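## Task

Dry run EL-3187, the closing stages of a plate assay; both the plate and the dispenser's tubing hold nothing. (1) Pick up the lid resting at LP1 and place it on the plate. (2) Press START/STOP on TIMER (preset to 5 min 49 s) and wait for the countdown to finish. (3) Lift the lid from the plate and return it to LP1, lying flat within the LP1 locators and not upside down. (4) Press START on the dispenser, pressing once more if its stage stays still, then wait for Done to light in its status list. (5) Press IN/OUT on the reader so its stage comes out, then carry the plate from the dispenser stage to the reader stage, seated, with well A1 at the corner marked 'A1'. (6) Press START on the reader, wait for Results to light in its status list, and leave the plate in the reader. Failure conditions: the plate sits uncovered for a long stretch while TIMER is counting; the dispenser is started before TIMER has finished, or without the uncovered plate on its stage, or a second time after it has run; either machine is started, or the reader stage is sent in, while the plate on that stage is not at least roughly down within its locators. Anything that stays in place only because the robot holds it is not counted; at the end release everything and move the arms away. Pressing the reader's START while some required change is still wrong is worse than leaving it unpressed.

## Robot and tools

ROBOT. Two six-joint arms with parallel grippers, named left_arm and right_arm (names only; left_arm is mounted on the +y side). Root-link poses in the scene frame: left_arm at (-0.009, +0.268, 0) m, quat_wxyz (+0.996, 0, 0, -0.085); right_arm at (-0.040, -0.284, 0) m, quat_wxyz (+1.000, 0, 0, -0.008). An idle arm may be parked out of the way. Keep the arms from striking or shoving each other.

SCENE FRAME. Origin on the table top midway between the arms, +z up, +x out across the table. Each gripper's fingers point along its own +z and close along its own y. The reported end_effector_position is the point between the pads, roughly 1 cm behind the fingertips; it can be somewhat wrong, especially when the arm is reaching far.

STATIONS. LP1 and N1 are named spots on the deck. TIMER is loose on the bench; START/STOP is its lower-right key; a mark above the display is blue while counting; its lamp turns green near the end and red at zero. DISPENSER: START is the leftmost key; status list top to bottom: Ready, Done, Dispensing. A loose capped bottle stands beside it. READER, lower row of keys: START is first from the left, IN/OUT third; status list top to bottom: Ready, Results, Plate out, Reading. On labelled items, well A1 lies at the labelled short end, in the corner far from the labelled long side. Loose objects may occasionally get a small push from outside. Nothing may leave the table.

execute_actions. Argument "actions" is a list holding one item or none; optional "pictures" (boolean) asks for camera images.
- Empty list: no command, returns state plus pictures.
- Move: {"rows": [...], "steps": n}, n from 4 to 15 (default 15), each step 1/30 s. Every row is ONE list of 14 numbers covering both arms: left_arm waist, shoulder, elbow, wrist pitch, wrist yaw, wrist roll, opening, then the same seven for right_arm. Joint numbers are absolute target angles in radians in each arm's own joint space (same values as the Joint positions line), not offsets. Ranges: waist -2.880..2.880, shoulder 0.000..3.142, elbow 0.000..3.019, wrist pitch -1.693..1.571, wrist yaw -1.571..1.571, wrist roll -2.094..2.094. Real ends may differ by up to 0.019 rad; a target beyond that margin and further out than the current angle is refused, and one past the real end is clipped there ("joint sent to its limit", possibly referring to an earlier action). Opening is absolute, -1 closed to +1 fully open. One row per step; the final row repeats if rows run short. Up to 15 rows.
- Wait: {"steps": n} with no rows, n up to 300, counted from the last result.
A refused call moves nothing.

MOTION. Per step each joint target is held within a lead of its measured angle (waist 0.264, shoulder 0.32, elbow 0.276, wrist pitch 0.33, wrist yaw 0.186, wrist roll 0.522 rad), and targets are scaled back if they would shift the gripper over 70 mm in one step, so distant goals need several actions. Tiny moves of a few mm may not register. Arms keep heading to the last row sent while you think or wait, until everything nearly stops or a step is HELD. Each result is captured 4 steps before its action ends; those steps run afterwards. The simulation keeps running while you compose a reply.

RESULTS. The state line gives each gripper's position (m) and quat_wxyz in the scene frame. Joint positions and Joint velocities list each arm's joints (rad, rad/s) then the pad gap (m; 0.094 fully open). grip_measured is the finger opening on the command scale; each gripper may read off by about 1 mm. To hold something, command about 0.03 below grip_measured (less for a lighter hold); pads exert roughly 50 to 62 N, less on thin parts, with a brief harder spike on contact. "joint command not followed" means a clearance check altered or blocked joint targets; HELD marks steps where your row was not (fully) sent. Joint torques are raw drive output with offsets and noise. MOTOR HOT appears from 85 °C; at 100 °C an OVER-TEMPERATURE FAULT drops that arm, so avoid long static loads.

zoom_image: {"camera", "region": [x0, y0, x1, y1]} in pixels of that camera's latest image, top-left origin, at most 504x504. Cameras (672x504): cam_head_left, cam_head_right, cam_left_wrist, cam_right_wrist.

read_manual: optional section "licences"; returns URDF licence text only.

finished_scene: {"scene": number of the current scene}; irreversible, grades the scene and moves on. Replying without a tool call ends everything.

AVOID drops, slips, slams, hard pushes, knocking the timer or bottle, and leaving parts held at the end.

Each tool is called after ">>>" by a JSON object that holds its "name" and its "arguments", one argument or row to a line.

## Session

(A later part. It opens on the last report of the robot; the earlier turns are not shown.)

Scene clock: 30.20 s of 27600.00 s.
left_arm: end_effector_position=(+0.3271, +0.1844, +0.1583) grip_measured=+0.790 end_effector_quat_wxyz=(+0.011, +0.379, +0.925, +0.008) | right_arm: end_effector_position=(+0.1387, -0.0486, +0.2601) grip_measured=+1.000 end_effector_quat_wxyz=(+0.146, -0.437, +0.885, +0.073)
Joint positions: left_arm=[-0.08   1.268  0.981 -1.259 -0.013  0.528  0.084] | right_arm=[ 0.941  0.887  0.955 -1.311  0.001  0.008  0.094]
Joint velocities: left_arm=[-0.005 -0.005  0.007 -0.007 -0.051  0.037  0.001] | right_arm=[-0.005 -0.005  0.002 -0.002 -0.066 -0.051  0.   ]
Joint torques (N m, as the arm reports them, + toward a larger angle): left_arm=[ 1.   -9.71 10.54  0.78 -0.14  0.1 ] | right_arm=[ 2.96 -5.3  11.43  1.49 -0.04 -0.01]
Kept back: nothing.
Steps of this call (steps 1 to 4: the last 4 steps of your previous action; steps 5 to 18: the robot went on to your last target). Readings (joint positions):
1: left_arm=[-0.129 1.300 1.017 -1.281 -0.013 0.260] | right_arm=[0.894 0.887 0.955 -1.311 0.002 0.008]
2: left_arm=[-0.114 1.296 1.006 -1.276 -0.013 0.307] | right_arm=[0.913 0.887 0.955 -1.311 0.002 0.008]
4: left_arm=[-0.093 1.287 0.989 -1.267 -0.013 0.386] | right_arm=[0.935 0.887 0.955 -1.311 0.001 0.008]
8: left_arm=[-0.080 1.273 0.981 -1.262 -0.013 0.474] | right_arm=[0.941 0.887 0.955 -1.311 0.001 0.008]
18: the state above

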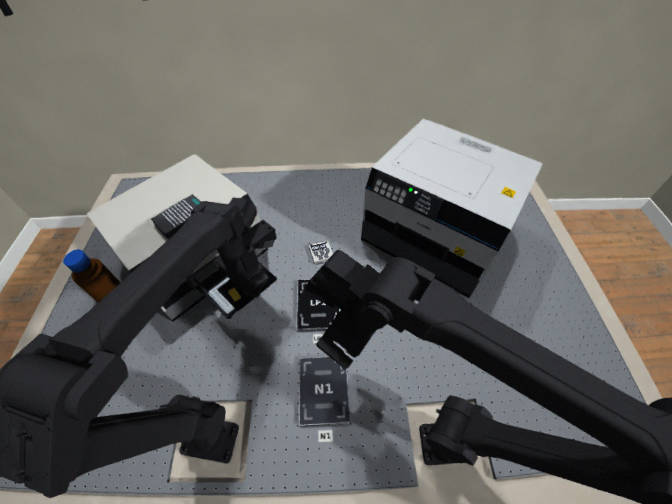

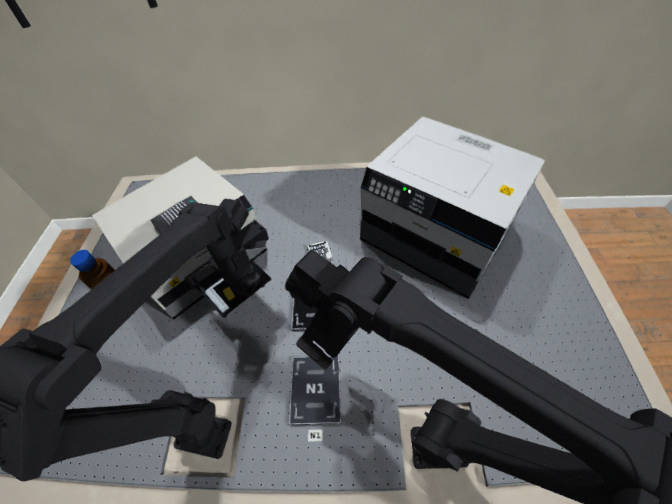

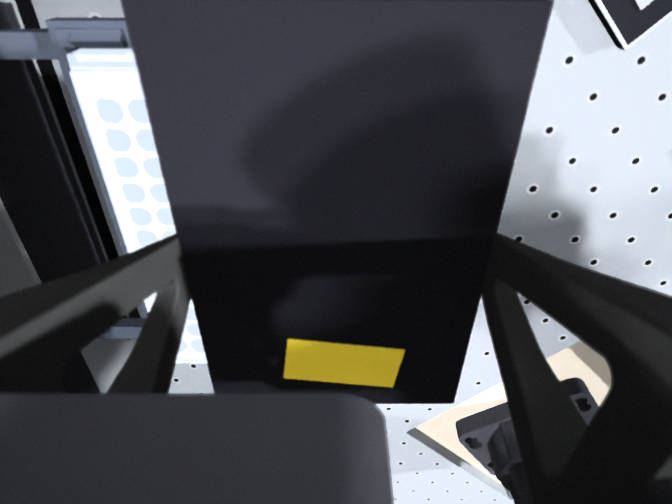

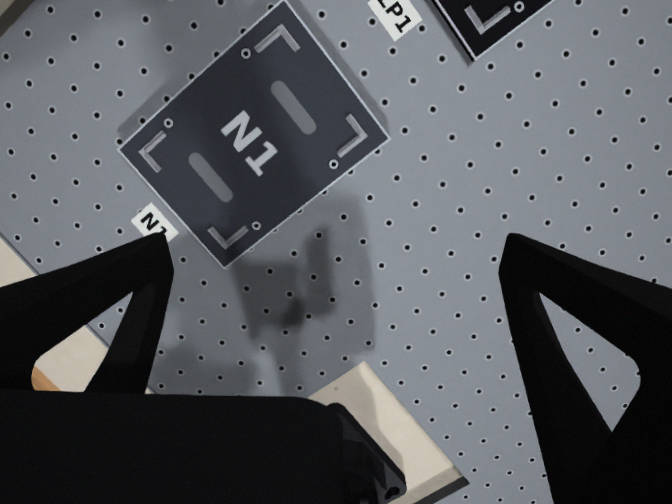

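>>> {"name": "execute_actions", "arguments": {
  "actions": []
}}

>>> {"name": "zoom_image", "arguments": {
  "camera": "cam_left_wrist",
  "region": [30, 0, 230, 260]
}}

>>> {"name": "zoom_image", "arguments": {
  "camera": "cam_left_wrist",
  "region": [70, 250, 250, 400]
}}

Scene clock: 30.33 s of 27600.00 s.
left_arm: end_effector_position=(+0.3271, +0.1844, +0.1583) grip_measured=+0.790 end_effector_quat_wxyz=(+0.011, +0.381, +0.924, +0.008) | right_arm: end_effector_position=(+0.1387, -0.0486, +0.2601) grip_measured=+1.000 end_effector_quat_wxyz=(+0.146, -0.437, +0.885, +0.073)
Joint positions: left_arm=[-0.08   1.268  0.981 -1.259 -0.013  0.532  0.084] | right_arm=[ 0.941  0.887  0.955 -1.311  0.001  0.008  0.094]
Joint velocities: left_arm=[-0.005  0.005  0.007  0.012  0.022  0.007  0.   ] | right_arm=[-0.005  0.005  0.012  0.007 -0.022 -0.051  0.   ]
Joint torques (N m, as the arm reports them, + toward a larger angle): left_arm=[ 1.05 -9.19 10.37  0.85 -0.13  0.12] | right_arm=[ 3.01 -5.32 11.43  1.5  -0.04 -0.02]
Kept back: nothing.
Steps of this call (steps 1 to 4: the robot went on to your last target). Readings (joint positions):
1: left_arm=[-0.080 1.268 0.981 -1.259 -0.013 0.530] | right_arm=[0.941 0.887 0.955 -1.311 0.001 0.008]
2: left_arm=[-0.080 1.268 0.981 -1.259 -0.013 0.530] | right_arm=[0.941 0.887 0.955 -1.311 0.001 0.008]
4: the state above

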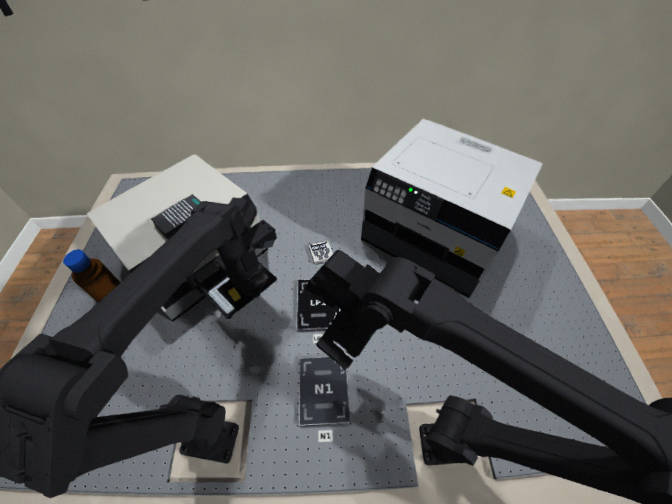

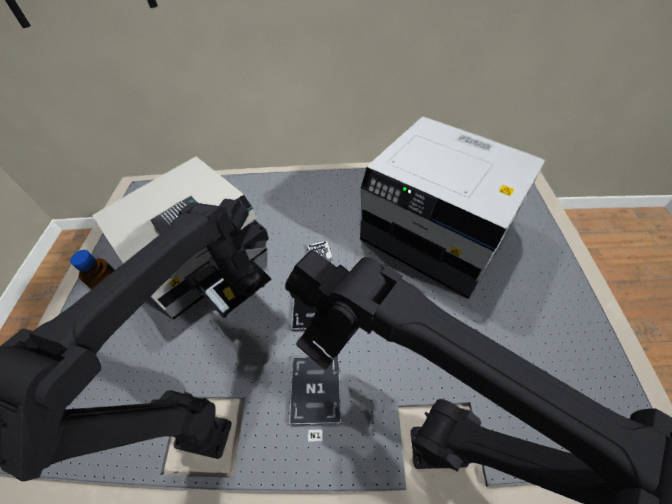

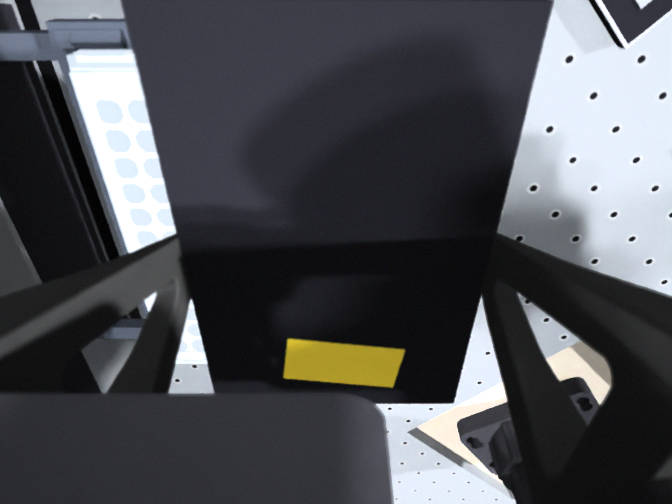

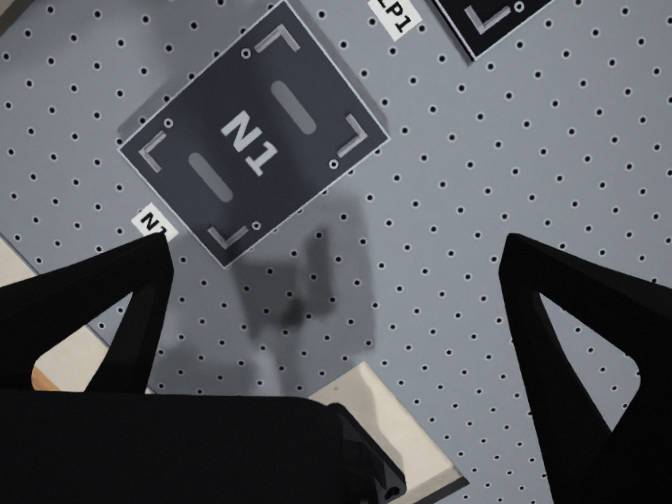

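Region (30, 0, 230, 260) of cam_left_wrist's 672x504 image, scaled by 1.938, with more detail than that image has; it fills the left 388 columns of this view, and the rest is white.

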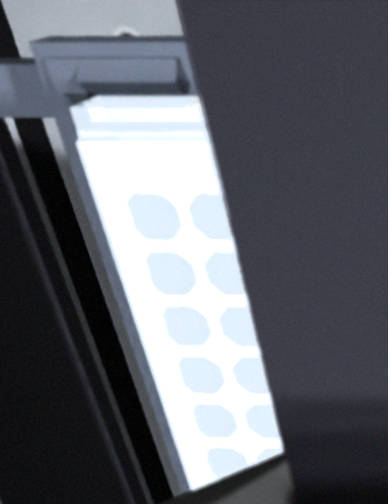

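Region (70, 250, 250, 400) of cam_left_wrist's 672x504 image, scaled by 2.800, with more detail than that image has.

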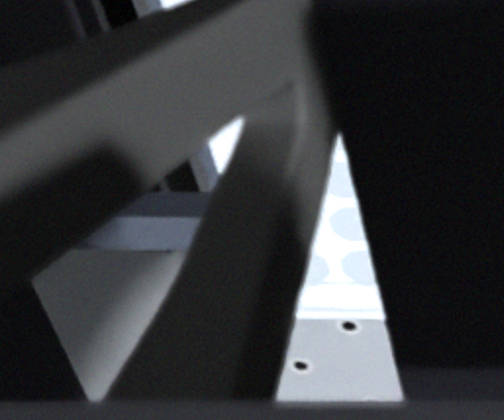

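>>> {"name": "zoom_image", "arguments": {
  "camera": "cam_left_wrist",
  "region": [60, 40, 170, 160]
}}

>>> {"name": "zoom_image", "arguments": {
  "camera": "cam_left_wrist",
  "region": [90, 145, 200, 265]
}}

Region (60, 40, 170, 160) of cam_left_wrist's 672x504 image, scaled by 4.200, with more detail than that image has; it fills the left 462 columns of this view, and the rest is white.

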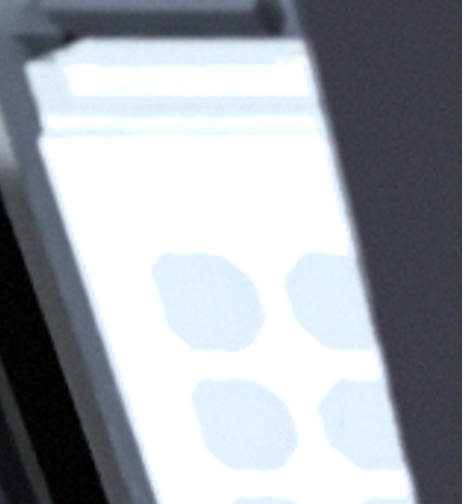

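Region (90, 145, 200, 265) of cam_left_wrist's 672x504 image, scaled by 4.200, with more detail than that image has; it fills the left 462 columns of this view, and the rest is white.

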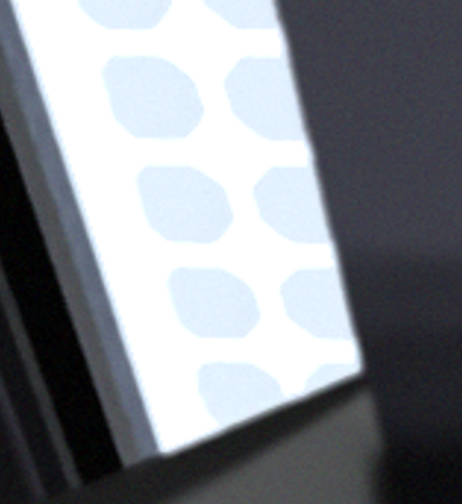

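>>> {"name": "execute_actions", "arguments": {
  "actions": [
    {"rows": [[-0.066,1.27,0.988,-1.242,-0.015,0.552,0.762,0.94,0.895,0.93,-1.24,0,0,1],[-0.058,1.28,0.987,-1.239,-0.015,0.561,0.762,0.94,0.9,0.905,-1.15,0,0,1],[-0.048,1.283,0.986,-1.236,-0.015,0.571,0.762,0.94,0.91,0.88,-1.05,0,0,1],[-0.037,1.286,0.984,-1.232,-0.015,0.582,0.762,0.94,0.92,0.855,-0.95,0,0,1],[-0.026,1.289,0.982,-1.228,-0.015,0.593,0.762,0.94,0.93,0.83,-0.85,0,0,1],[-0.015,1.292,0.98,-1.224,-0.015,0.604,0.762,0.94,0.94,0.805,-0.75,0,0,1],[-0.004,1.295,0.978,-1.22,-0.015,0.615,0.762,0.94,0.95,0.78,-0.65,0,0,1],[0.006,1.298,0.976,-1.216,-0.015,0.626,0.762,0.94,0.965,0.755,-0.55,0,0,1],[0.015,1.3,0.974,-1.212,-0.015,0.636,0.762,0.94,0.98,0.73,-0.45,0,0,1],[0.022,1.302,0.973,-1.208,-0.015,0.645,0.762,0.94,1.0,0.705,-0.35,0,0,1],[0.028,1.304,0.972,-1.204,-0.015,0.652,0.762,0.94,1.02,0.68,-0.25,0,0,1],[0.032,1.305,0.971,-1.201,-0.015,0.656,0.762,0.94,1.04,0.655,-0.15,0,0,1],[0.034,1.306,0.97,-1.199,-0.015,0.656,0.762,0.94,1.06,0.63,-0.05,0,0,1],[0.035,1.306,0.97,-1.198,-0.015,0.656,0.762,0.94,1.08,0.605,0.05,0,0,1],[0.035,1.306,0.97,-1.198,-0.015,0.656,0.762,0.94,1.1,0.58,0.15,0,0,1]], "steps": 15}
  ]
}}

>>> {"name": "execute_actions", "arguments": {
  "actions": [
    {"rows": [[0.035,1.306,0.97,-1.198,-0.015,0.656,0.762,0.94,1.12,0.555,0.25,0,0,1],[0.035,1.306,0.97,-1.198,-0.015,0.656,0.762,0.94,1.14,0.53,0.35,0,0,1],[0.035,1.306,0.97,-1.198,-0.015,0.656,0.762,0.94,1.165,0.505,0.45,0,0,1],[0.035,1.306,0.97,-1.198,-0.015,0.656,0.762,0.94,1.19,0.48,0.55,0,0,1],[0.035,1.306,0.97,-1.198,-0.015,0.656,0.762,0.94,1.22,0.455,0.65,0,0,1],[0.035,1.306,0.97,-1.198,-0.015,0.656,0.762,0.94,1.25,0.43,0.75,0,0,1],[0.035,1.306,0.97,-1.198,-0.015,0.656,0.762,0.94,1.28,0.41,0.85,0,0,1],[0.035,1.306,0.97,-1.198,-0.015,0.656,0.762,0.94,1.31,0.39,0.95,0,0,1],[0.035,1.306,0.97,-1.198,-0.015,0.656,0.762,0.94,1.34,0.37,1.04,0,0,1],[0.035,1.306,0.97,-1.198,-0.015,0.656,0.762,0.94,1.37,0.35,1.12,0,0,1],[0.035,1.306,0.97,-1.198,-0.015,0.656,0.762,0.94,1.4,0.335,1.19,0,0,1],[0.035,1.306,0.97,-1.198,-0.015,0.656,0.762,0.94,1.425,0.32,1.25,0,0,1],[0.035,1.306,0.97,-1.198,-0.015,0.656,0.762,0.94,1.445,0.31,1.3,0,0,1],[0.035,1.306,0.97,-1.198,-0.015,0.656,0.762,0.94,1.46,0.305,1.33,0,0,1],[0.035,1.306,0.97,-1.198,-0.015,0.656,0.762,0.94,1.47,0.3,1.35,0,0,1]], "steps": 15}
  ]
}}

>>> {"name": "execute_actions", "arguments": {
  "actions": [
    {"steps": 15}
  ],
  "pictures": true
}}

Scene clock: 33.90 s of 27600.00 s.
left_arm: end_effector_position=(+0.3390, +0.2126, +0.1490) grip_measured=+0.790 end_effector_quat_wxyz=(+0.013, +0.375, +0.927, +0.010) | right_arm: end_effector_position=(+0.2167, +0.0549, +0.2356) grip_measured=+1.000 end_effector_quat_wxyz=(+0.381, -0.400, +0.811, +0.191)
Joint positions: left_arm=[ 0.006  1.288  0.973 -1.225 -0.013  0.605  0.084] | right_arm=[ 0.941  0.97   0.734 -0.453  0.001  0.008  0.094]
Joint velocities: left_arm=[ 0.308  0.103 -0.066  0.09  -0.051  0.227 -0.   ] | right_arm=[-0.024  0.562 -0.706  2.884 -0.066  0.022  0.   ]
Joint torques (N m, as the arm reports them, + toward a larger angle): left_arm=[ 0.4  -7.89  9.85  0.8  -0.12  0.14] | right_arm=[ 2.99 -5.99 10.5   1.38 -0.03 -0.02]
Steps of this call (steps 1 to 30: the robot went on to your last target; steps 31 to 96: nothing new was sent; steps 97 to 107: the first 11 steps of this action). Readings (joint positions):
97: left_arm=[-0.080 1.268 0.981 -1.259 -0.013 0.535] | right_arm=[0.941 0.887 0.953 -1.300 0.001 0.008]
98: left_arm=[-0.080 1.268 0.981 -1.258 -0.013 0.538] | right_arm=[0.941 0.887 0.945 -1.264 0.001 0.008]
100: left_arm=[-0.073 1.269 0.981 -1.253 -0.013 0.548] | right_arm=[0.941 0.888 0.911 -1.124 0.001 0.008]
104: left_arm=[-0.032 1.278 0.979 -1.238 -0.013 0.578] | right_arm=[0.941 0.920 0.811 -0.750 0.001 0.008]
107: the state above

Scene clock: 34.40 s of 27600.00 s.
left_arm: end_effector_position=(+0.3403, +0.2212, +0.1420) grip_measured=+0.790 end_effector_quat_wxyz=(+0.009, +0.381, +0.924, +0.009) | right_arm: end_effector_position=(+0.2403, +0.0861, +0.2155) grip_measured=+1.000 end_effector_quat_wxyz=(+0.650, -0.303, +0.616, +0.327)
Joint positions: left_arm=[ 0.031  1.3    0.965 -1.213 -0.013  0.643  0.084] | right_arm=[0.941 1.336 0.375 1.018 0.001 0.008 0.094]
Joint velocities: left_arm=[-0.005  0.005 -0.022  0.002  0.081  0.007  0.001] | right_arm=[-0.005  0.913 -0.52   2.391 -0.095  0.095  0.   ]
Joint torques (N m, as the arm reports them, + toward a larger angle): left_arm=[ 1.27 -7.86 10.01  0.78 -0.12  0.09] | right_arm=[ 3.   -8.5   6.85  1.81 -0.03 -0.01]
Steps of this call (steps 1 to 4: the last 4 steps of your previous action; steps 5 to 15: the first 11 steps of this action). Readings (joint positions):
5: left_arm=[0.031 1.300 0.965 -1.214 -0.013 0.631] | right_arm=[0.941 1.077 0.608 0.044 0.001 0.008]
6: left_arm=[0.031 1.300 0.965 -1.214 -0.013 0.634] | right_arm=[0.941 1.098 0.582 0.143 0.001 0.008]
8: left_arm=[0.031 1.300 0.965 -1.213 -0.013 0.638] | right_arm=[0.941 1.140 0.531 0.342 0.001 0.008]
12: left_arm=[0.031 1.300 0.965 -1.213 -0.013 0.642] | right_arm=[0.941 1.243 0.436 0.743 0.001 0.008]
15: the state above

Scene clock: 34.90 s of 27600.00 s.
left_arm: end_effector_position=(+0.3403, +0.2212, +0.1420) grip_measured=+0.790 end_effector_quat_wxyz=(+0.009, +0.382, +0.924, +0.009) | right_arm: end_effector_position=(+0.2279, +0.0698, +0.2048) grip_measured=+1.000 end_effector_quat_wxyz=(+0.683, -0.285, +0.578, +0.343)
Joint positions: left_arm=[ 0.031  1.3    0.965 -1.213 -0.013  0.644  0.084] | right_arm=[0.941 1.467 0.303 1.334 0.001 0.008 0.094]
Joint velocities: left_arm=[-0.015 -0.024 -0.012 -0.007 -0.066  0.051 -0.   ] | right_arm=[ 0.015  0.015 -0.007  0.002 -0.081  0.037  0.   ]
Joint torques (N m, as the arm reports them, + toward a larger angle): left_arm=[ 1.23 -8.02  9.97  0.84 -0.13  0.13] | right_arm=[ 2.93 -9.02  5.45  2.67 -0.02 -0.01]
Kept back: nothing.
Steps of this call (steps 1 to 4: the last 4 steps of your previous action; steps 5 to 15: the robot went on to your last target). Readings (joint positions):
1: left_arm=[0.031 1.300 0.965 -1.213 -0.013 0.643] | right_arm=[0.941 1.366 0.357 1.095 0.001 0.008]
2: left_arm=[0.031 1.300 0.965 -1.213 -0.013 0.644] | right_arm=[0.941 1.394 0.341 1.162 0.001 0.008]
4: left_arm=[0.031 1.300 0.965 -1.213 -0.013 0.644] | right_arm=[0.941 1.440 0.316 1.260 0.001 0.008]
8: left_arm=[0.031 1.300 0.965 -1.213 -0.013 0.644] | right_arm=[0.941 1.467 0.303 1.321 0.001 0.008]
15: the state above

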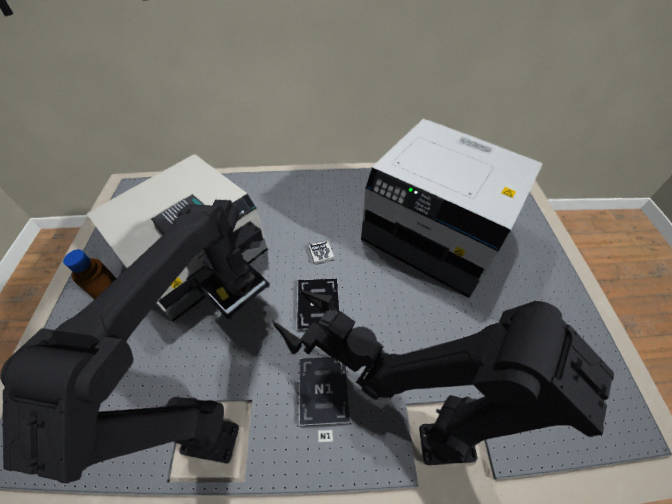

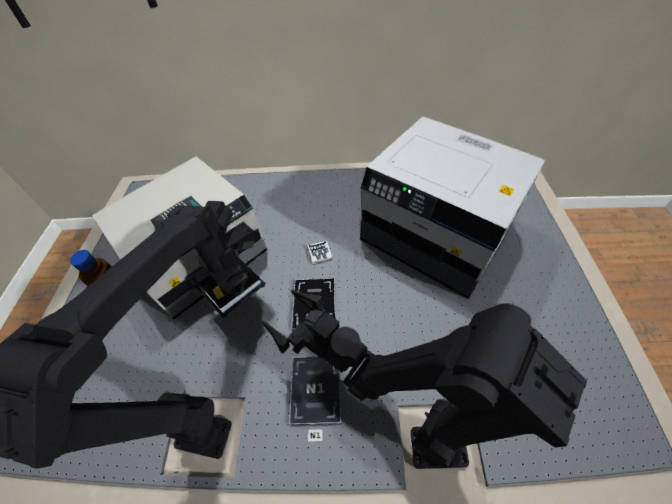

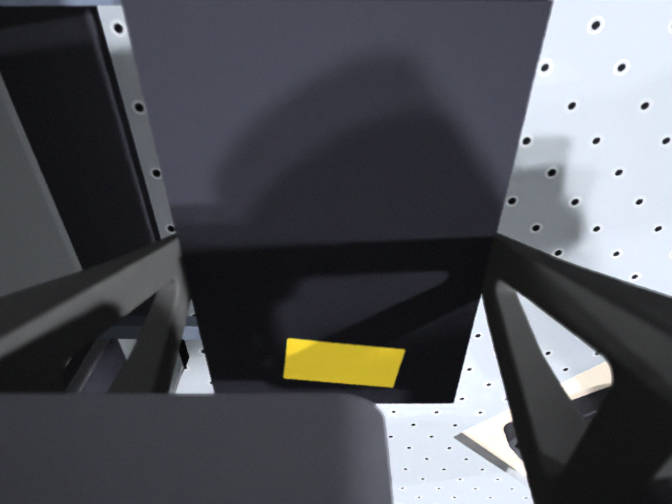

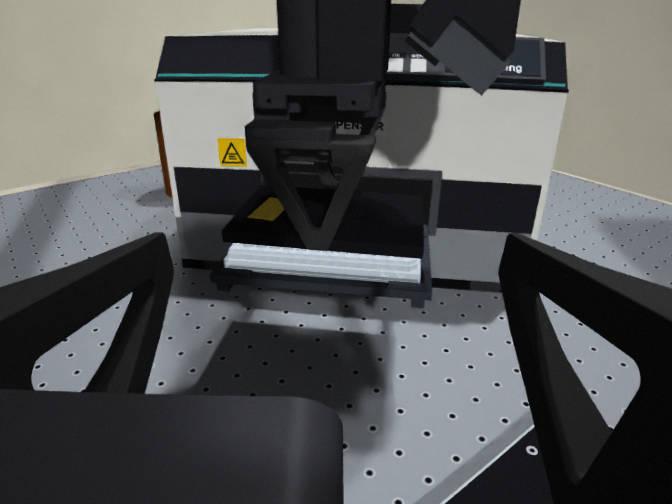

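>>> {"name": "zoom_image", "arguments": {
  "camera": "cam_right_wrist",
  "region": [200, 170, 460, 320]
}}

>>> {"name": "zoom_image", "arguments": {
  "camera": "cam_right_wrist",
  "region": [205, 200, 285, 300]
}}

>>> {"name": "zoom_image", "arguments": {
  "camera": "cam_right_wrist",
  "region": [370, 190, 450, 310]
}}

Region (200, 170, 460, 320) of cam_right_wrist's 672x504 image, scaled by 1.938, with more detail than that image has; it fills the top 291 rows of this view, and the rest is white.

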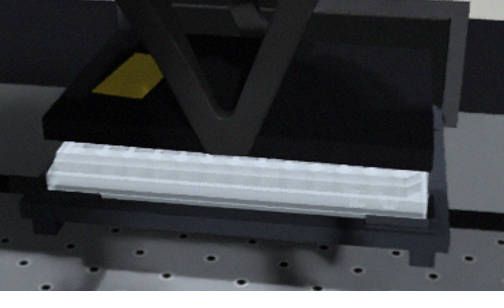

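Region (205, 200, 285, 300) of cam_right_wrist's 672x504 image, scaled by 5.040, with more detail than that image has; it fills the left 403 columns of this view, and the rest is white.

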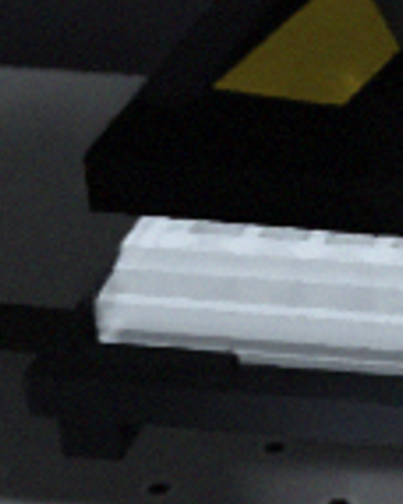

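Region (370, 190, 450, 310) of cam_right_wrist's 672x504 image, scaled by 4.200, with more detail than that image has.

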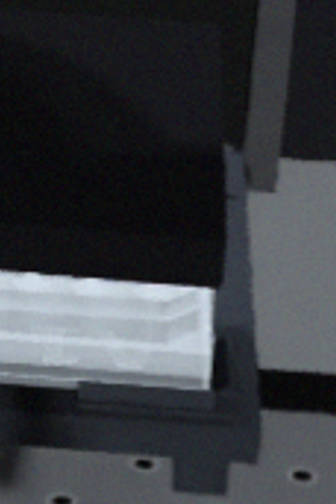

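>>> {"name": "execute_actions", "arguments": {
  "actions": [
    {"rows": [[0.035,1.308,0.966,-1.196,-0.015,0.656,0.762,0.94,1.47,0.3,1.35,0,0,1],[0.035,1.31,0.963,-1.193,-0.015,0.656,0.762,0.94,1.47,0.3,1.35,0,0,1],[0.035,1.311,0.96,-1.19,-0.015,0.656,0.762,0.94,1.47,0.3,1.35,0,0,1],[0.035,1.312,0.958,-1.187,-0.015,0.656,0.762,0.94,1.47,0.3,1.35,0,0,1],[0.035,1.3135,0.956,-1.184,-0.015,0.656,0.762,0.94,1.47,0.3,1.35,0,0,1],[0.035,1.315,0.954,-1.181,-0.015,0.656,0.762,0.94,1.47,0.3,1.35,0,0,1],[0.035,1.316,0.952,-1.178,-0.015,0.656,0.762,0.94,1.47,0.3,1.35,0,0,1],[0.035,1.317,0.95,-1.174,-0.015,0.656,0.762,0.94,1.47,0.3,1.35,0,0,1],[0.035,1.318,0.948,-1.171,-0.015,0.656,0.762,0.94,1.47,0.3,1.35,0,0,1],[0.035,1.319,0.946,-1.167,-0.015,0.656,0.762,0.94,1.47,0.3,1.35,0,0,1],[0.035,1.32,0.9445,-1.164,-0.015,0.656,0.762,0.94,1.47,0.3,1.35,0,0,1],[0.035,1.321,0.943,-1.161,-0.015,0.656,0.762,0.94,1.47,0.3,1.35,0,0,1]], "steps": 15}
  ]
}}

>>> {"name": "execute_actions", "arguments": {
  "actions": [
    {"steps": 10}
  ],
  "pictures": true
}}

>>> {"name": "zoom_image", "arguments": {
  "camera": "cam_right_wrist",
  "region": [200, 190, 460, 320]
}}

Scene clock: 37.83 s of 27600.00 s.
left_arm: end_effector_position=(+0.3398, +0.2213, +0.1328) grip_measured=+0.790 end_effector_quat_wxyz=(+0.010, +0.382, +0.924, +0.009) | right_arm: end_effector_position=(+0.2279, +0.0698, +0.2048) grip_measured=+1.000 end_effector_quat_wxyz=(+0.683, -0.285, +0.578, +0.343)
Joint positions: left_arm=[ 0.031  1.307  0.945 -1.185 -0.013  0.644  0.084] | right_arm=[0.941 1.467 0.303 1.334 0.001 0.008 0.094]
Joint velocities: left_arm=[-0.005  0.034 -0.085  0.1   -0.007  0.022 -0.001] | right_arm=[-0.005 -0.015 -0.002  0.002  0.022 -0.022  0.   ]
Joint torques (N m, as the arm reports them, + toward a larger angle): left_arm=[ 0.9  -7.33  9.68  0.78 -0.14  0.12] | right_arm=[ 2.99 -9.09  5.47  2.74 -0.03 -0.01]
Steps of this call (steps 1 to 15: the robot went on to your last target; steps 16 to 77: nothing new was sent; steps 78 to 88: the first 11 steps of this action). Readings (joint positions):
78: left_arm=[0.031 1.300 0.965 -1.212 -0.013 0.644] | right_arm=[0.941 1.467 0.303 1.334 0.001 0.008]
79: left_arm=[0.031 1.300 0.964 -1.211 -0.013 0.644] | right_arm=[0.941 1.467 0.303 1.334 0.001 0.008]
81: left_arm=[0.031 1.300 0.961 -1.206 -0.013 0.644] | right_arm=[0.941 1.467 0.303 1.334 0.001 0.008]
85: left_arm=[0.031 1.303 0.951 -1.195 -0.013 0.644] | right_arm=[0.941 1.467 0.303 1.334 0.001 0.008]
88: the state above

Scene clock: 38.17 s of 27600.00 s.
left_arm: end_effector_position=(+0.3401, +0.2213, +0.1307) grip_measured=+0.790 end_effector_quat_wxyz=(+0.010, +0.382, +0.924, +0.009) | right_arm: end_effector_position=(+0.2279, +0.0698, +0.2048) grip_measured=+1.000 end_effector_quat_wxyz=(+0.683, -0.285, +0.578, +0.343)
Joint positions: left_arm=[ 0.031  1.31   0.942 -1.179 -0.013  0.645  0.084] | right_arm=[0.941 1.467 0.303 1.334 0.001 0.008 0.094]
Joint velocities: left_arm=[-0.005  0.005  0.002  0.017  0.007 -0.022  0.002] | right_arm=[-0.005 -0.005 -0.002 -0.012  0.022 -0.037  0.   ]
Joint torques (N m, as the arm reports them, + toward a larger angle): left_arm=[ 1.27 -7.61  9.51  0.96 -0.13  0.12] | right_arm=[ 2.98 -9.25  5.49  2.71 -0.04 -0.01]
Kept back: nothing.
Steps of this call (steps 1 to 4: the last 4 steps of your previous action; steps 5 to 10: the robot went on to your last target). Readings (joint positions):
1: left_arm=[0.031 1.308 0.943 -1.182 -0.013 0.644] | right_arm=[0.941 1.467 0.303 1.334 0.001 0.008]
2: left_arm=[0.031 1.309 0.942 -1.180 -0.013 0.644] | right_arm=[0.941 1.467 0.303 1.334 0.001 0.008]
4: left_arm=[0.031 1.310 0.942 -1.179 -0.013 0.645] | right_arm=[0.941 1.467 0.303 1.334 0.001 0.008]
8: left_arm=[0.031 1.310 0.942 -1.179 -0.013 0.645] | right_arm=[0.941 1.467 0.303 1.334 0.001 0.008]
10: the state above

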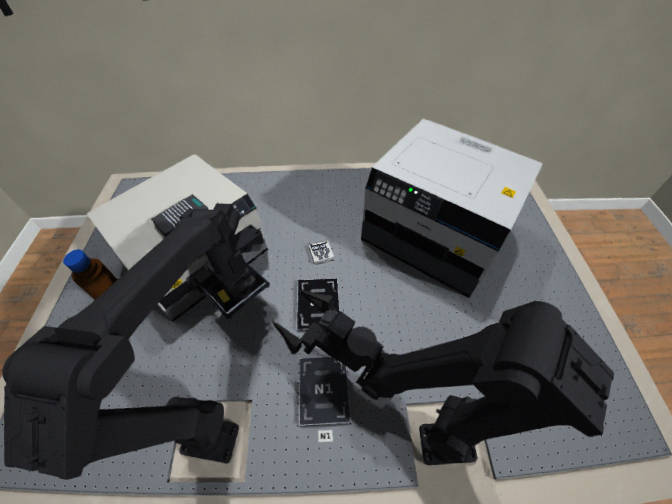

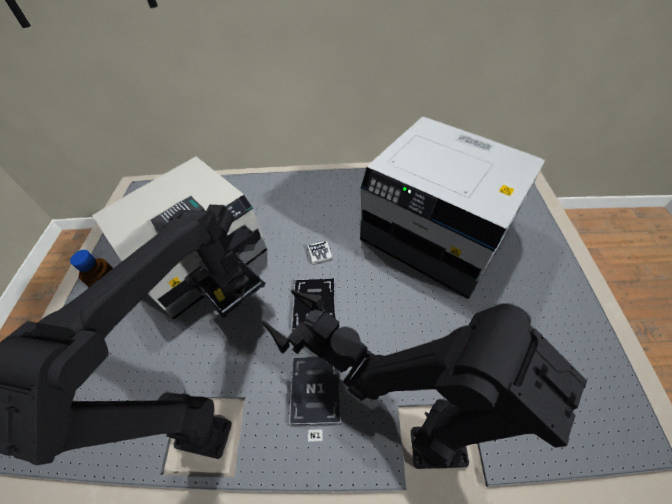

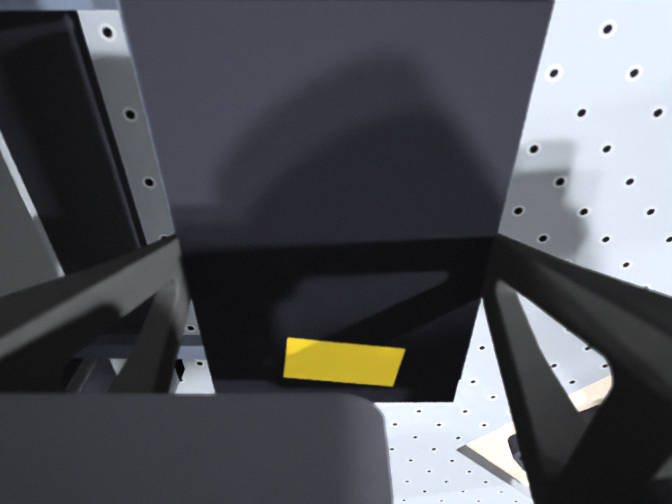

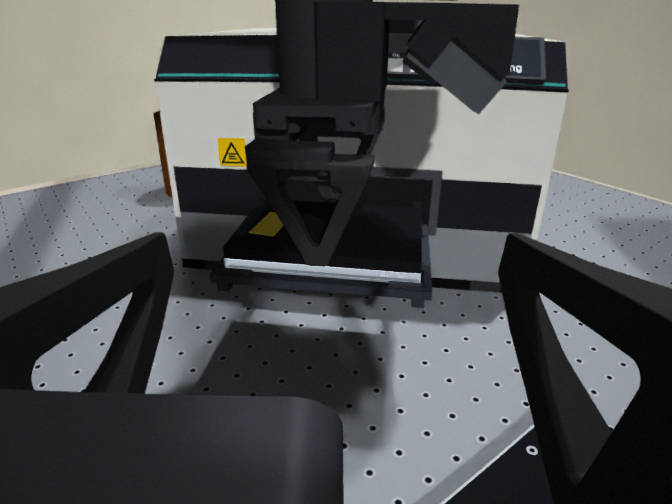

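Region (200, 190, 460, 320) of cam_right_wrist's 672x504 image, scaled by 1.938, with more detail than that image has.

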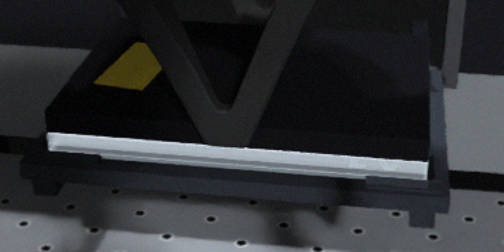

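>>> {"name": "execute_actions", "arguments": {
  "actions": []
}}

Scene clock: 39.07 s of 27600.00 s.
left_arm: end_effector_position=(+0.3401, +0.2213, +0.1307) grip_measured=+0.790 end_effector_quat_wxyz=(+0.010, +0.382, +0.924, +0.009) | right_arm: end_effector_position=(+0.2279, +0.0698, +0.2048) grip_measured=+1.000 end_effector_quat_wxyz=(+0.683, -0.285, +0.578, +0.343)
Joint positions: left_arm=[ 0.031  1.31   0.942 -1.179 -0.013  0.645  0.084] | right_arm=[0.941 1.467 0.303 1.334 0.001 0.008 0.094]
Joint velocities: left_arm=[-0.015  0.005 -0.007  0.022  0.022  0.037 -0.001] | right_arm=[ 0.015 -0.005  0.012 -0.007 -0.022  0.022  0.   ]
Joint torques (N m, as the arm reports them, + toward a larger angle): left_arm=[ 1.23 -7.53  9.51  0.96 -0.14  0.12] | right_arm=[ 3.02 -9.12  5.47  2.72 -0.03 -0.01]
Kept back: nothing.
Steps of this call (steps 1 to 15: the robot went on to your last target; steps 16 to 27: nothing new was sent). Readings (joint positions):
1: left_arm=[0.031 1.310 0.942 -1.179 -0.013 0.645] | right_arm=[0.941 1.467 0.303 1.334 0.001 0.008]
2: left_arm=[0.031 1.310 0.942 -1.179 -0.013 0.645] | right_arm=[0.941 1.467 0.303 1.334 0.001 0.008]
4: left_arm=[0.031 1.310 0.942 -1.179 -0.013 0.645] | right_arm=[0.941 1.467 0.303 1.334 0.001 0.008]
8: left_arm=[0.031 1.310 0.942 -1.179 -0.013 0.645] | right_arm=[0.941 1.467 0.303 1.334 0.001 0.008]
27: the state above
All arms were judged still, so your last target was given up. Only a new action makes them travel on or press farther. Fingers that are still opening or closing keep moving.

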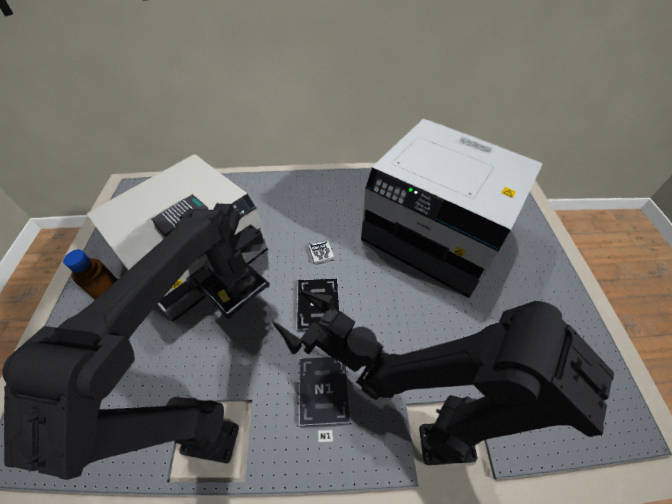

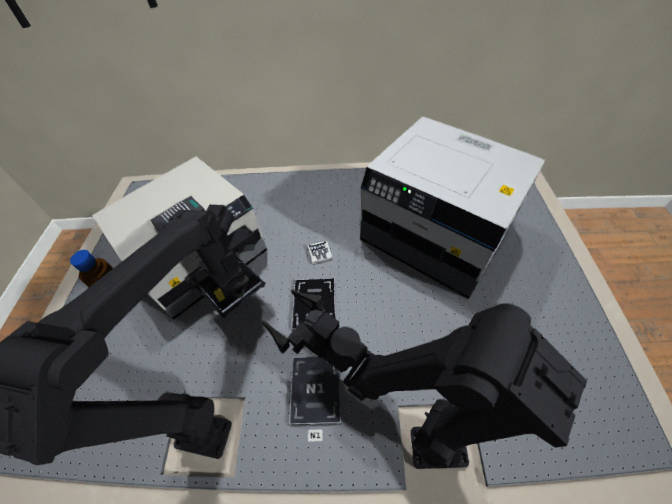

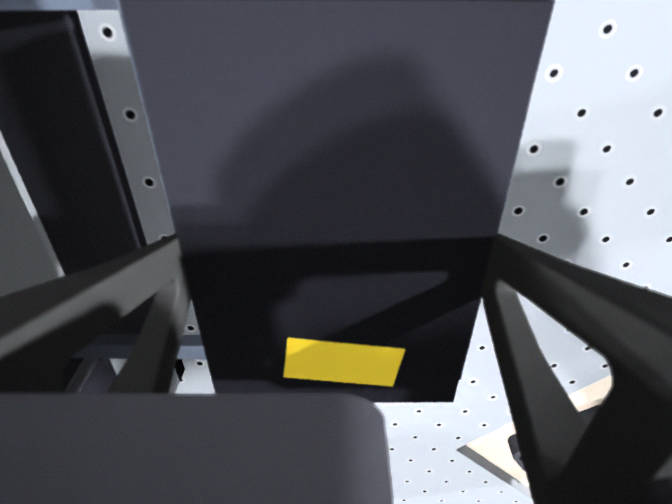

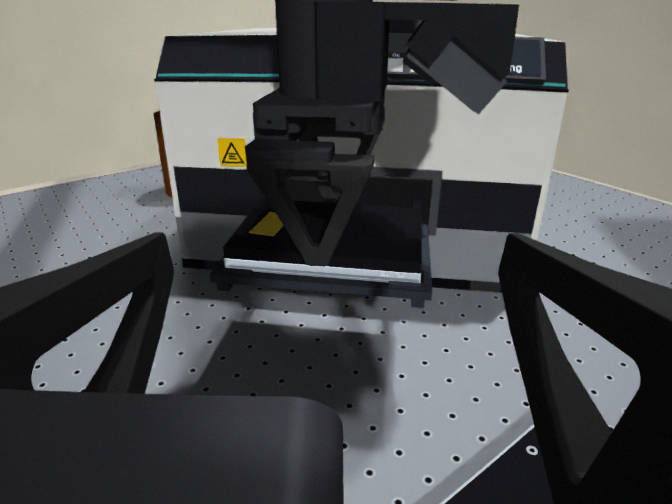

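>>> {"name": "execute_actions", "arguments": {
  "actions": [
    {"rows": [
[0.035,1.318,0.943,-1.165,-0.015,0.656,0.78, 0.93,1.47,0.3,1.35,0,0,0.9],
[0.035,1.316,0.943,-1.168,-0.015,0.656,0.80, 0.91,1.47,0.3,1.35,0,0,0.75],
[0.035,1.314,0.943,-1.17,-0.015,0.656,0.82, 0.885,1.47,0.3,1.35,0,0,0.6],
[0.035,1.312,0.943,-1.172,-0.015,0.656,0.85, 0.855,1.47,0.3,1.35,0,0,0.45],
[0.035,1.310,0.943,-1.175,-0.015,0.656,0.88, 0.82,1.47,0.3,1.35,0,0,0.3],
[0.035,1.310,0.943,-1.178,-0.015,0.656,0.92, 0.785,1.47,0.32,1.34,0,0,0.15],
[0.035,1.310,0.945,-1.179,-0.015,0.656,0.96, 0.75,1.475,0.345,1.31,0,0,0.0],
[0.035,1.310,0.95,-1.179,-0.015,0.656,1.0, 0.715,1.48,0.375,1.27,0,0,-0.15],
[0.035,1.308,0.955,-1.18,-0.015,0.656,1.0, 0.68,1.49,0.41,1.22,0,0,-0.3],
[0.035,1.305,0.96,-1.182,-0.015,0.656,1.0, 0.645,1.50,0.45,1.16,0,0,-0.45],
[0.035,1.302,0.966,-1.185,-0.015,0.656,1.0, 0.61,1.515,0.495,1.09,0,0,-0.6],
[0.035,1.298,0.972,-1.188,-0.015,0.656,1.0, 0.58,1.53,0.54,1.01,0,0,-0.75],
[0.035,1.294,0.978,-1.191,-0.015,0.656,1.0, 0.555,1.545,0.585,0.93,0,0,-0.9],
[0.035,1.291,0.984,-1.194,-0.015,0.656,1.0, 0.53,1.56,0.63,0.85,0,0,-1.0],
[0.035,1.289,0.988,-1.198,-0.015,0.656,1.0, 0.51,1.575,0.675,0.77,0,0,-1.0]
], "steps": 15}
  ]
}}

Scene clock: 41.27 s of 27600.00 s.
left_arm: end_effector_position=(+0.3397, +0.2213, +0.1303) grip_measured=+1.000 end_effector_quat_wxyz=(+0.009, +0.382, +0.924, +0.009) | right_arm: end_effector_position=(+0.3326, +0.0028, +0.1985) grip_measured=-0.525 end_effector_quat_wxyz=(+0.702, -0.214, +0.634, +0.243)
Joint positions: left_arm=[ 0.031  1.31   0.94  -1.179 -0.013  0.646  0.094] | right_arm=[ 0.674  1.474  0.372  1.206 -0.001  0.008  0.022]
Joint velocities: left_arm=[-0.005  0.005 -0.037 -0.002  0.095 -0.022  0.   ] | right_arm=[-1.07   0.161  1.013 -1.546 -0.007  0.037 -0.147]
Joint torques (N m, as the arm reports them, + toward a larger angle): left_arm=[ 1.18 -8.98 11.69  0.08 -0.13  0.12] | right_arm=[ 3.17 -7.76 11.83  1.96  0.04  0.  ]
Steps of this call (steps 1 to 55: nothing new was sent; steps 56 to 66: the first 11 steps of this action). Readings (joint positions):
56: left_arm=[0.031 1.310 0.942 -1.179 -0.013 0.645] | right_arm=[0.941 1.467 0.303 1.334 0.001 0.008]
57: left_arm=[0.031 1.310 0.942 -1.179 -0.013 0.645] | right_arm=[0.938 1.467 0.303 1.334 0.001 0.008]
59: left_arm=[0.031 1.310 0.942 -1.179 -0.013 0.646] | right_arm=[0.916 1.467 0.303 1.334 0.000 0.008]
63: left_arm=[0.031 1.310 0.940 -1.179 -0.013 0.646] | right_arm=[0.790 1.467 0.309 1.319 -0.001 0.008]
66: the state above

>>> {"name": "execute_actions", "arguments": {
  "actions": [
    {"rows": [
[0.035,1.286,0.992,-1.203,-0.015,0.656,1.0, 0.50,1.59,0.715,0.70,0,0,-1.0],
[0.035,1.283,0.997,-1.209,-0.015,0.656,1.0, 0.493,1.605,0.76,0.62,0,0,-1.0],
[0.035,1.279,1.002,-1.217,-0.015,0.656,1.0, 0.488,1.62,0.807,0.53,0,0,-1.0],
[0.035,1.275,1.008,-1.226,-0.015,0.656,1.0, 0.485,1.638,0.854,0.44,0,0,-1.0],
[0.035,1.271,1.016,-1.238,-0.015,0.656,1.0, 0.485,1.655,0.90,0.35,0,0,-1.0],
[0.035,1.267,1.025,-1.251,-0.015,0.656,1.0, 0.485,1.673,0.948,0.26,0,0,-1.0],
[0.035,1.263,1.035,-1.265,-0.015,0.656,1.0, 0.485,1.69,0.995,0.17,0,0,-1.0],
[0.035,1.258,1.046,-1.28,-0.015,0.656,1.0, 0.485,1.708,1.042,0.08,0,0,-1.0],
[0.035,1.253,1.057,-1.296,-0.015,0.656,1.0, 0.485,1.725,1.089,-0.01,0,0,-1.0],
[0.035,1.248,1.068,-1.312,-0.015,0.656,1.0, 0.485,1.743,1.136,-0.10,0,0,-1.0],
[0.035,1.244,1.079,-1.327,-0.015,0.656,1.0, 0.485,1.76,1.183,-0.19,0,0,-1.0],
[0.035,1.240,1.09,-1.342,-0.015,0.656,1.0, 0.485,1.778,1.23,-0.28,0,0,-1.0],
[0.035,1.236,1.10,-1.356,-0.015,0.656,1.0, 0.485,1.795,1.277,-0.37,0,0,-1.0],
[0.035,1.232,1.11,-1.369,-0.015,0.656,1.0, 0.485,1.813,1.324,-0.46,0,0,-1.0],
[0.035,1.228,1.12,-1.381,-0.015,0.656,1.0, 0.485,1.83,1.371,-0.55,0,0,-1.0]
], "steps": 15}
  ]
}}

Scene clock: 42.03 s of 27600.00 s.
left_arm: end_effector_position=(+0.3329, +0.2223, +0.1597) grip_measured=+1.000 end_effector_quat_wxyz=(-0.002, +0.383, +0.924, +0.006) | right_arm: end_effector_position=(+0.5308, +0.0083, +0.1130) grip_measured=-0.995 end_effector_quat_wxyz=(+0.427, -0.208, +0.874, +0.105)
Joint positions: left_arm=[ 0.031  1.28   0.995 -1.287 -0.013  0.646  0.094] | right_arm=[ 0.491  1.714  1.062 -0.009  0.     0.008  0.   ]
Joint velocities: left_arm=[ 0.005 -0.171  0.374 -0.442 -0.022  0.007  0.   ] | right_arm=[-0.005  0.493  1.419 -2.567 -0.066 -0.037  0.   ]
Joint torques (N m, as the arm reports them, + toward a larger angle): left_arm=[  1.4  -10.21  14.96   0.07  -0.13   0.12] | right_arm=[  2.51 -17.37  12.39   2.27   0.02  -0.02]
Steps of this call (steps 1 to 4: the last 4 steps of your previous action; steps 5 to 12: the robot went on to your last target; steps 13 to 23: the first 11 steps of this action). Readings (joint positions):
13: left_arm=[0.031 1.309 0.940 -1.187 -0.013 0.646] | right_arm=[0.501 1.566 0.671 0.767 0.000 0.008]
14: left_arm=[0.031 1.309 0.940 -1.190 -0.013 0.646] | right_arm=[0.501 1.566 0.678 0.729 0.000 0.008]
16: left_arm=[0.031 1.306 0.941 -1.200 -0.013 0.646] | right_arm=[0.499 1.579 0.721 0.597 0.000 0.008]
20: left_arm=[0.031 1.295 0.961 -1.244 -0.013 0.646] | right_arm=[0.493 1.655 0.907 0.256 0.000 0.008]
23: the state above

>>> {"name": "execute_actions", "arguments": {
  "actions": [
    {"rows": [
[0.035,1.228,1.12,-1.381,-0.015,0.656,1.0, 0.485,1.845,1.41,-0.63,0,0,-1.0],
[0.035,1.228,1.12,-1.381,-0.015,0.656,1.0, 0.485,1.86,1.45,-0.71,0,0,-1.0],
[0.035,1.228,1.12,-1.381,-0.015,0.656,1.0, 0.485,1.876,1.492,-0.795,0,0,-1.0],
[0.035,1.228,1.12,-1.381,-0.015,0.656,1.0, 0.485,1.892,1.534,-0.88,0,0,-1.0],
[0.035,1.228,1.12,-1.381,-0.015,0.656,1.0, 0.485,1.907,1.574,-0.96,0,0,-1.0],
[0.035,1.228,1.12,-1.381,-0.015,0.656,1.0, 0.485,1.921,1.61,-1.035,0,0,-1.0],
[0.035,1.228,1.12,-1.381,-0.015,0.656,1.0, 0.485,1.934,1.642,-1.10,0,0,-1.0],
[0.035,1.228,1.12,-1.381,-0.015,0.656,1.0, 0.485,1.945,1.67,-1.155,0,0,-1.0],
[0.035,1.228,1.12,-1.381,-0.015,0.656,1.0, 0.485,1.954,1.693,-1.20,0,0,-1.0],
[0.035,1.228,1.12,-1.381,-0.015,0.656,1.0, 0.485,1.962,1.71,-1.237,0,0,-1.0],
[0.035,1.228,1.12,-1.381,-0.015,0.656,1.0, 0.485,1.968,1.723,-1.264,0,0,-1.0],
[0.035,1.228,1.12,-1.381,-0.015,0.656,1.0, 0.485,1.972,1.732,-1.283,0,0,-1.0],
[0.035,1.228,1.12,-1.381,-0.015,0.656,1.0, 0.485,1.974,1.738,-1.295,0,0,-1.0],
[0.035,1.228,1.12,-1.381,-0.015,0.656,1.0, 0.485,1.974,1.74,-1.30,0,0,-1.0]
], "steps": 15}
  ]
}}

>>> {"name": "execute_actions", "arguments": {
  "actions": [
    {"steps": 12}
  ],
  "pictures": true
}}

Scene clock: 42.97 s of 27600.00 s.
left_arm: end_effector_position=(+0.3358, +0.2219, +0.2041) grip_measured=+1.000 end_effector_quat_wxyz=(+0.019, +0.382, +0.924, +0.011) | right_arm: end_effector_position=(+0.5059, -0.0045, +0.1111) grip_measured=-0.995 end_effector_quat_wxyz=(+0.055, -0.231, +0.971, +0.013)
Joint positions: left_arm=[ 0.031  1.232  1.073 -1.369 -0.013  0.646  0.094] | right_arm=[ 0.491  1.929  1.648 -1.177  0.     0.008  0.   ]
Joint velocities: left_arm=[-0.005 -0.005 -0.002 -0.012  0.007 -0.095  0.   ] | right_arm=[-0.024  0.19   0.564 -1.17  -0.066 -0.007 -0.001]
Joint torques (N m, as the arm reports them, + toward a larger angle): left_arm=[ 1.26 -8.12 14.15 -0.1  -0.12  0.11] | right_arm=[  2.6  -20.45  13.62   0.54   0.    -0.02]
Steps of this call (steps 1 to 4: the last 4 steps of your previous action; steps 5 to 17: the robot went on to your last target; steps 18 to 28: the first 11 steps of this action). Readings (joint positions):
18: left_arm=[0.031 1.232 1.073 -1.369 -0.013 0.646] | right_arm=[0.491 1.808 1.337 -0.557 0.000 0.008]
19: left_arm=[0.031 1.232 1.073 -1.369 -0.013 0.646] | right_arm=[0.491 1.812 1.350 -0.601 0.000 0.008]
21: left_arm=[0.031 1.232 1.073 -1.369 -0.013 0.646] | right_arm=[0.491 1.832 1.407 -0.733 0.000 0.008]
25: left_arm=[0.031 1.232 1.073 -1.369 -0.013 0.646] | right_arm=[0.491 1.898 1.566 -1.022 0.000 0.008]
28: the state above

Scene clock: 43.37 s of 27600.00 s.
left_arm: end_effector_position=(+0.3358, +0.2219, +0.2041) grip_measured=+1.000 end_effector_quat_wxyz=(+0.019, +0.382, +0.924, +0.011) | right_arm: end_effector_position=(+0.4933, -0.0110, +0.1178) grip_measured=-0.995 end_effector_quat_wxyz=(+0.014, -0.231, +0.973, +0.003)
Joint positions: left_arm=[ 0.031  1.232  1.073 -1.369 -0.013  0.646  0.094] | right_arm=[ 0.491  1.941  1.689 -1.291  0.     0.008  0.   ]
Joint velocities: left_arm=[ 0.015 -0.005 -0.002 -0.007 -0.037  0.007  0.   ] | right_arm=[-0.005  0.005 -0.017 -0.012 -0.037 -0.007  0.   ]
Joint torques (N m, as the arm reports them, + toward a larger angle): left_arm=[ 1.11 -8.39 14.13 -0.13 -0.11  0.11] | right_arm=[  2.58 -19.91  14.43   0.07   0.    -0.01]
Kept back: nothing.
Steps of this call (steps 1 to 4: the last 4 steps of your previous action; steps 5 to 12: the robot went on to your last target). Readings (joint positions):
1: left_arm=[0.031 1.232 1.073 -1.369 -0.013 0.646] | right_arm=[0.491 1.935 1.664 -1.212 0.000 0.008]
2: left_arm=[0.031 1.232 1.073 -1.369 -0.013 0.646] | right_arm=[0.491 1.938 1.676 -1.239 0.000 0.008]
4: left_arm=[0.031 1.232 1.073 -1.369 -0.013 0.646] | right_arm=[0.491 1.940 1.687 -1.272 0.000 0.008]
8: left_arm=[0.031 1.232 1.073 -1.369 -0.013 0.646] | right_arm=[0.491 1.940 1.689 -1.289 0.000 0.008]
12: the state above

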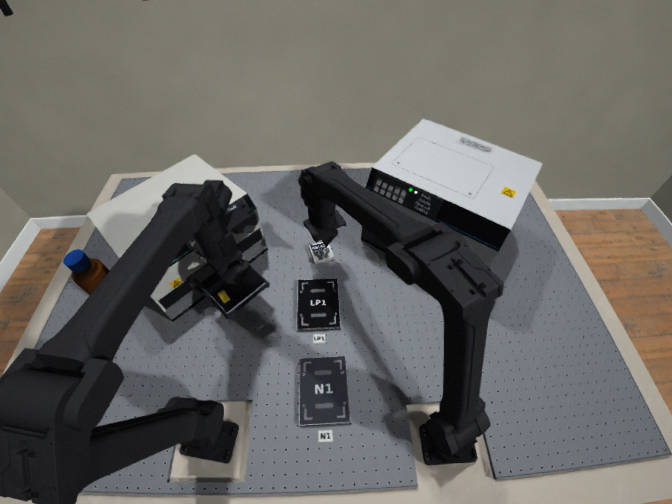

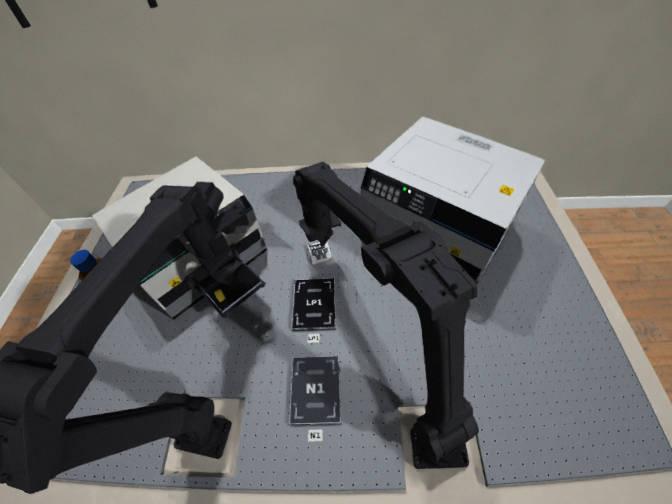

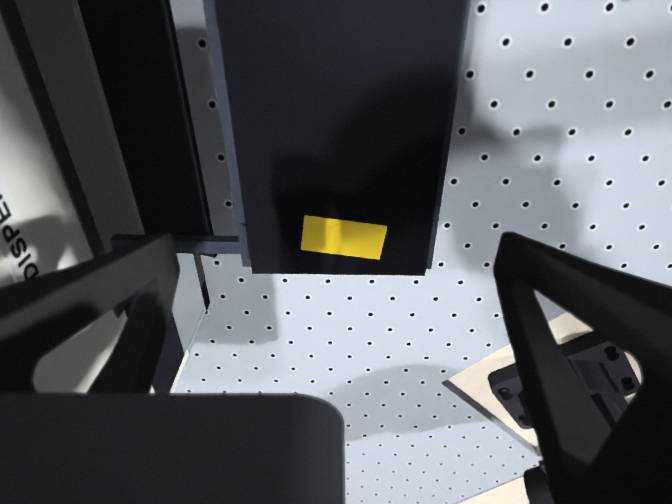

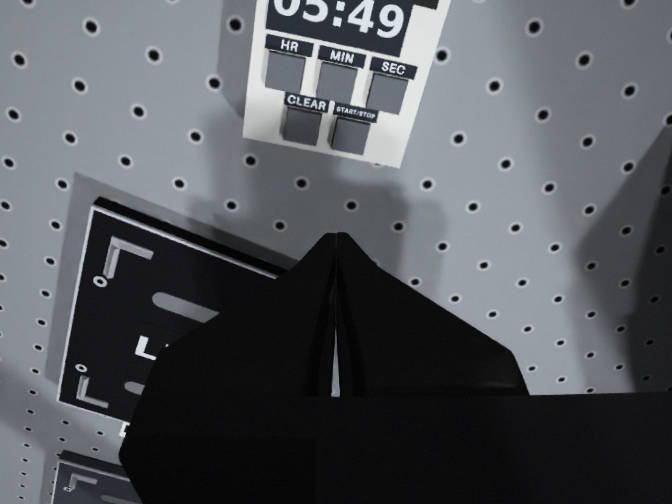

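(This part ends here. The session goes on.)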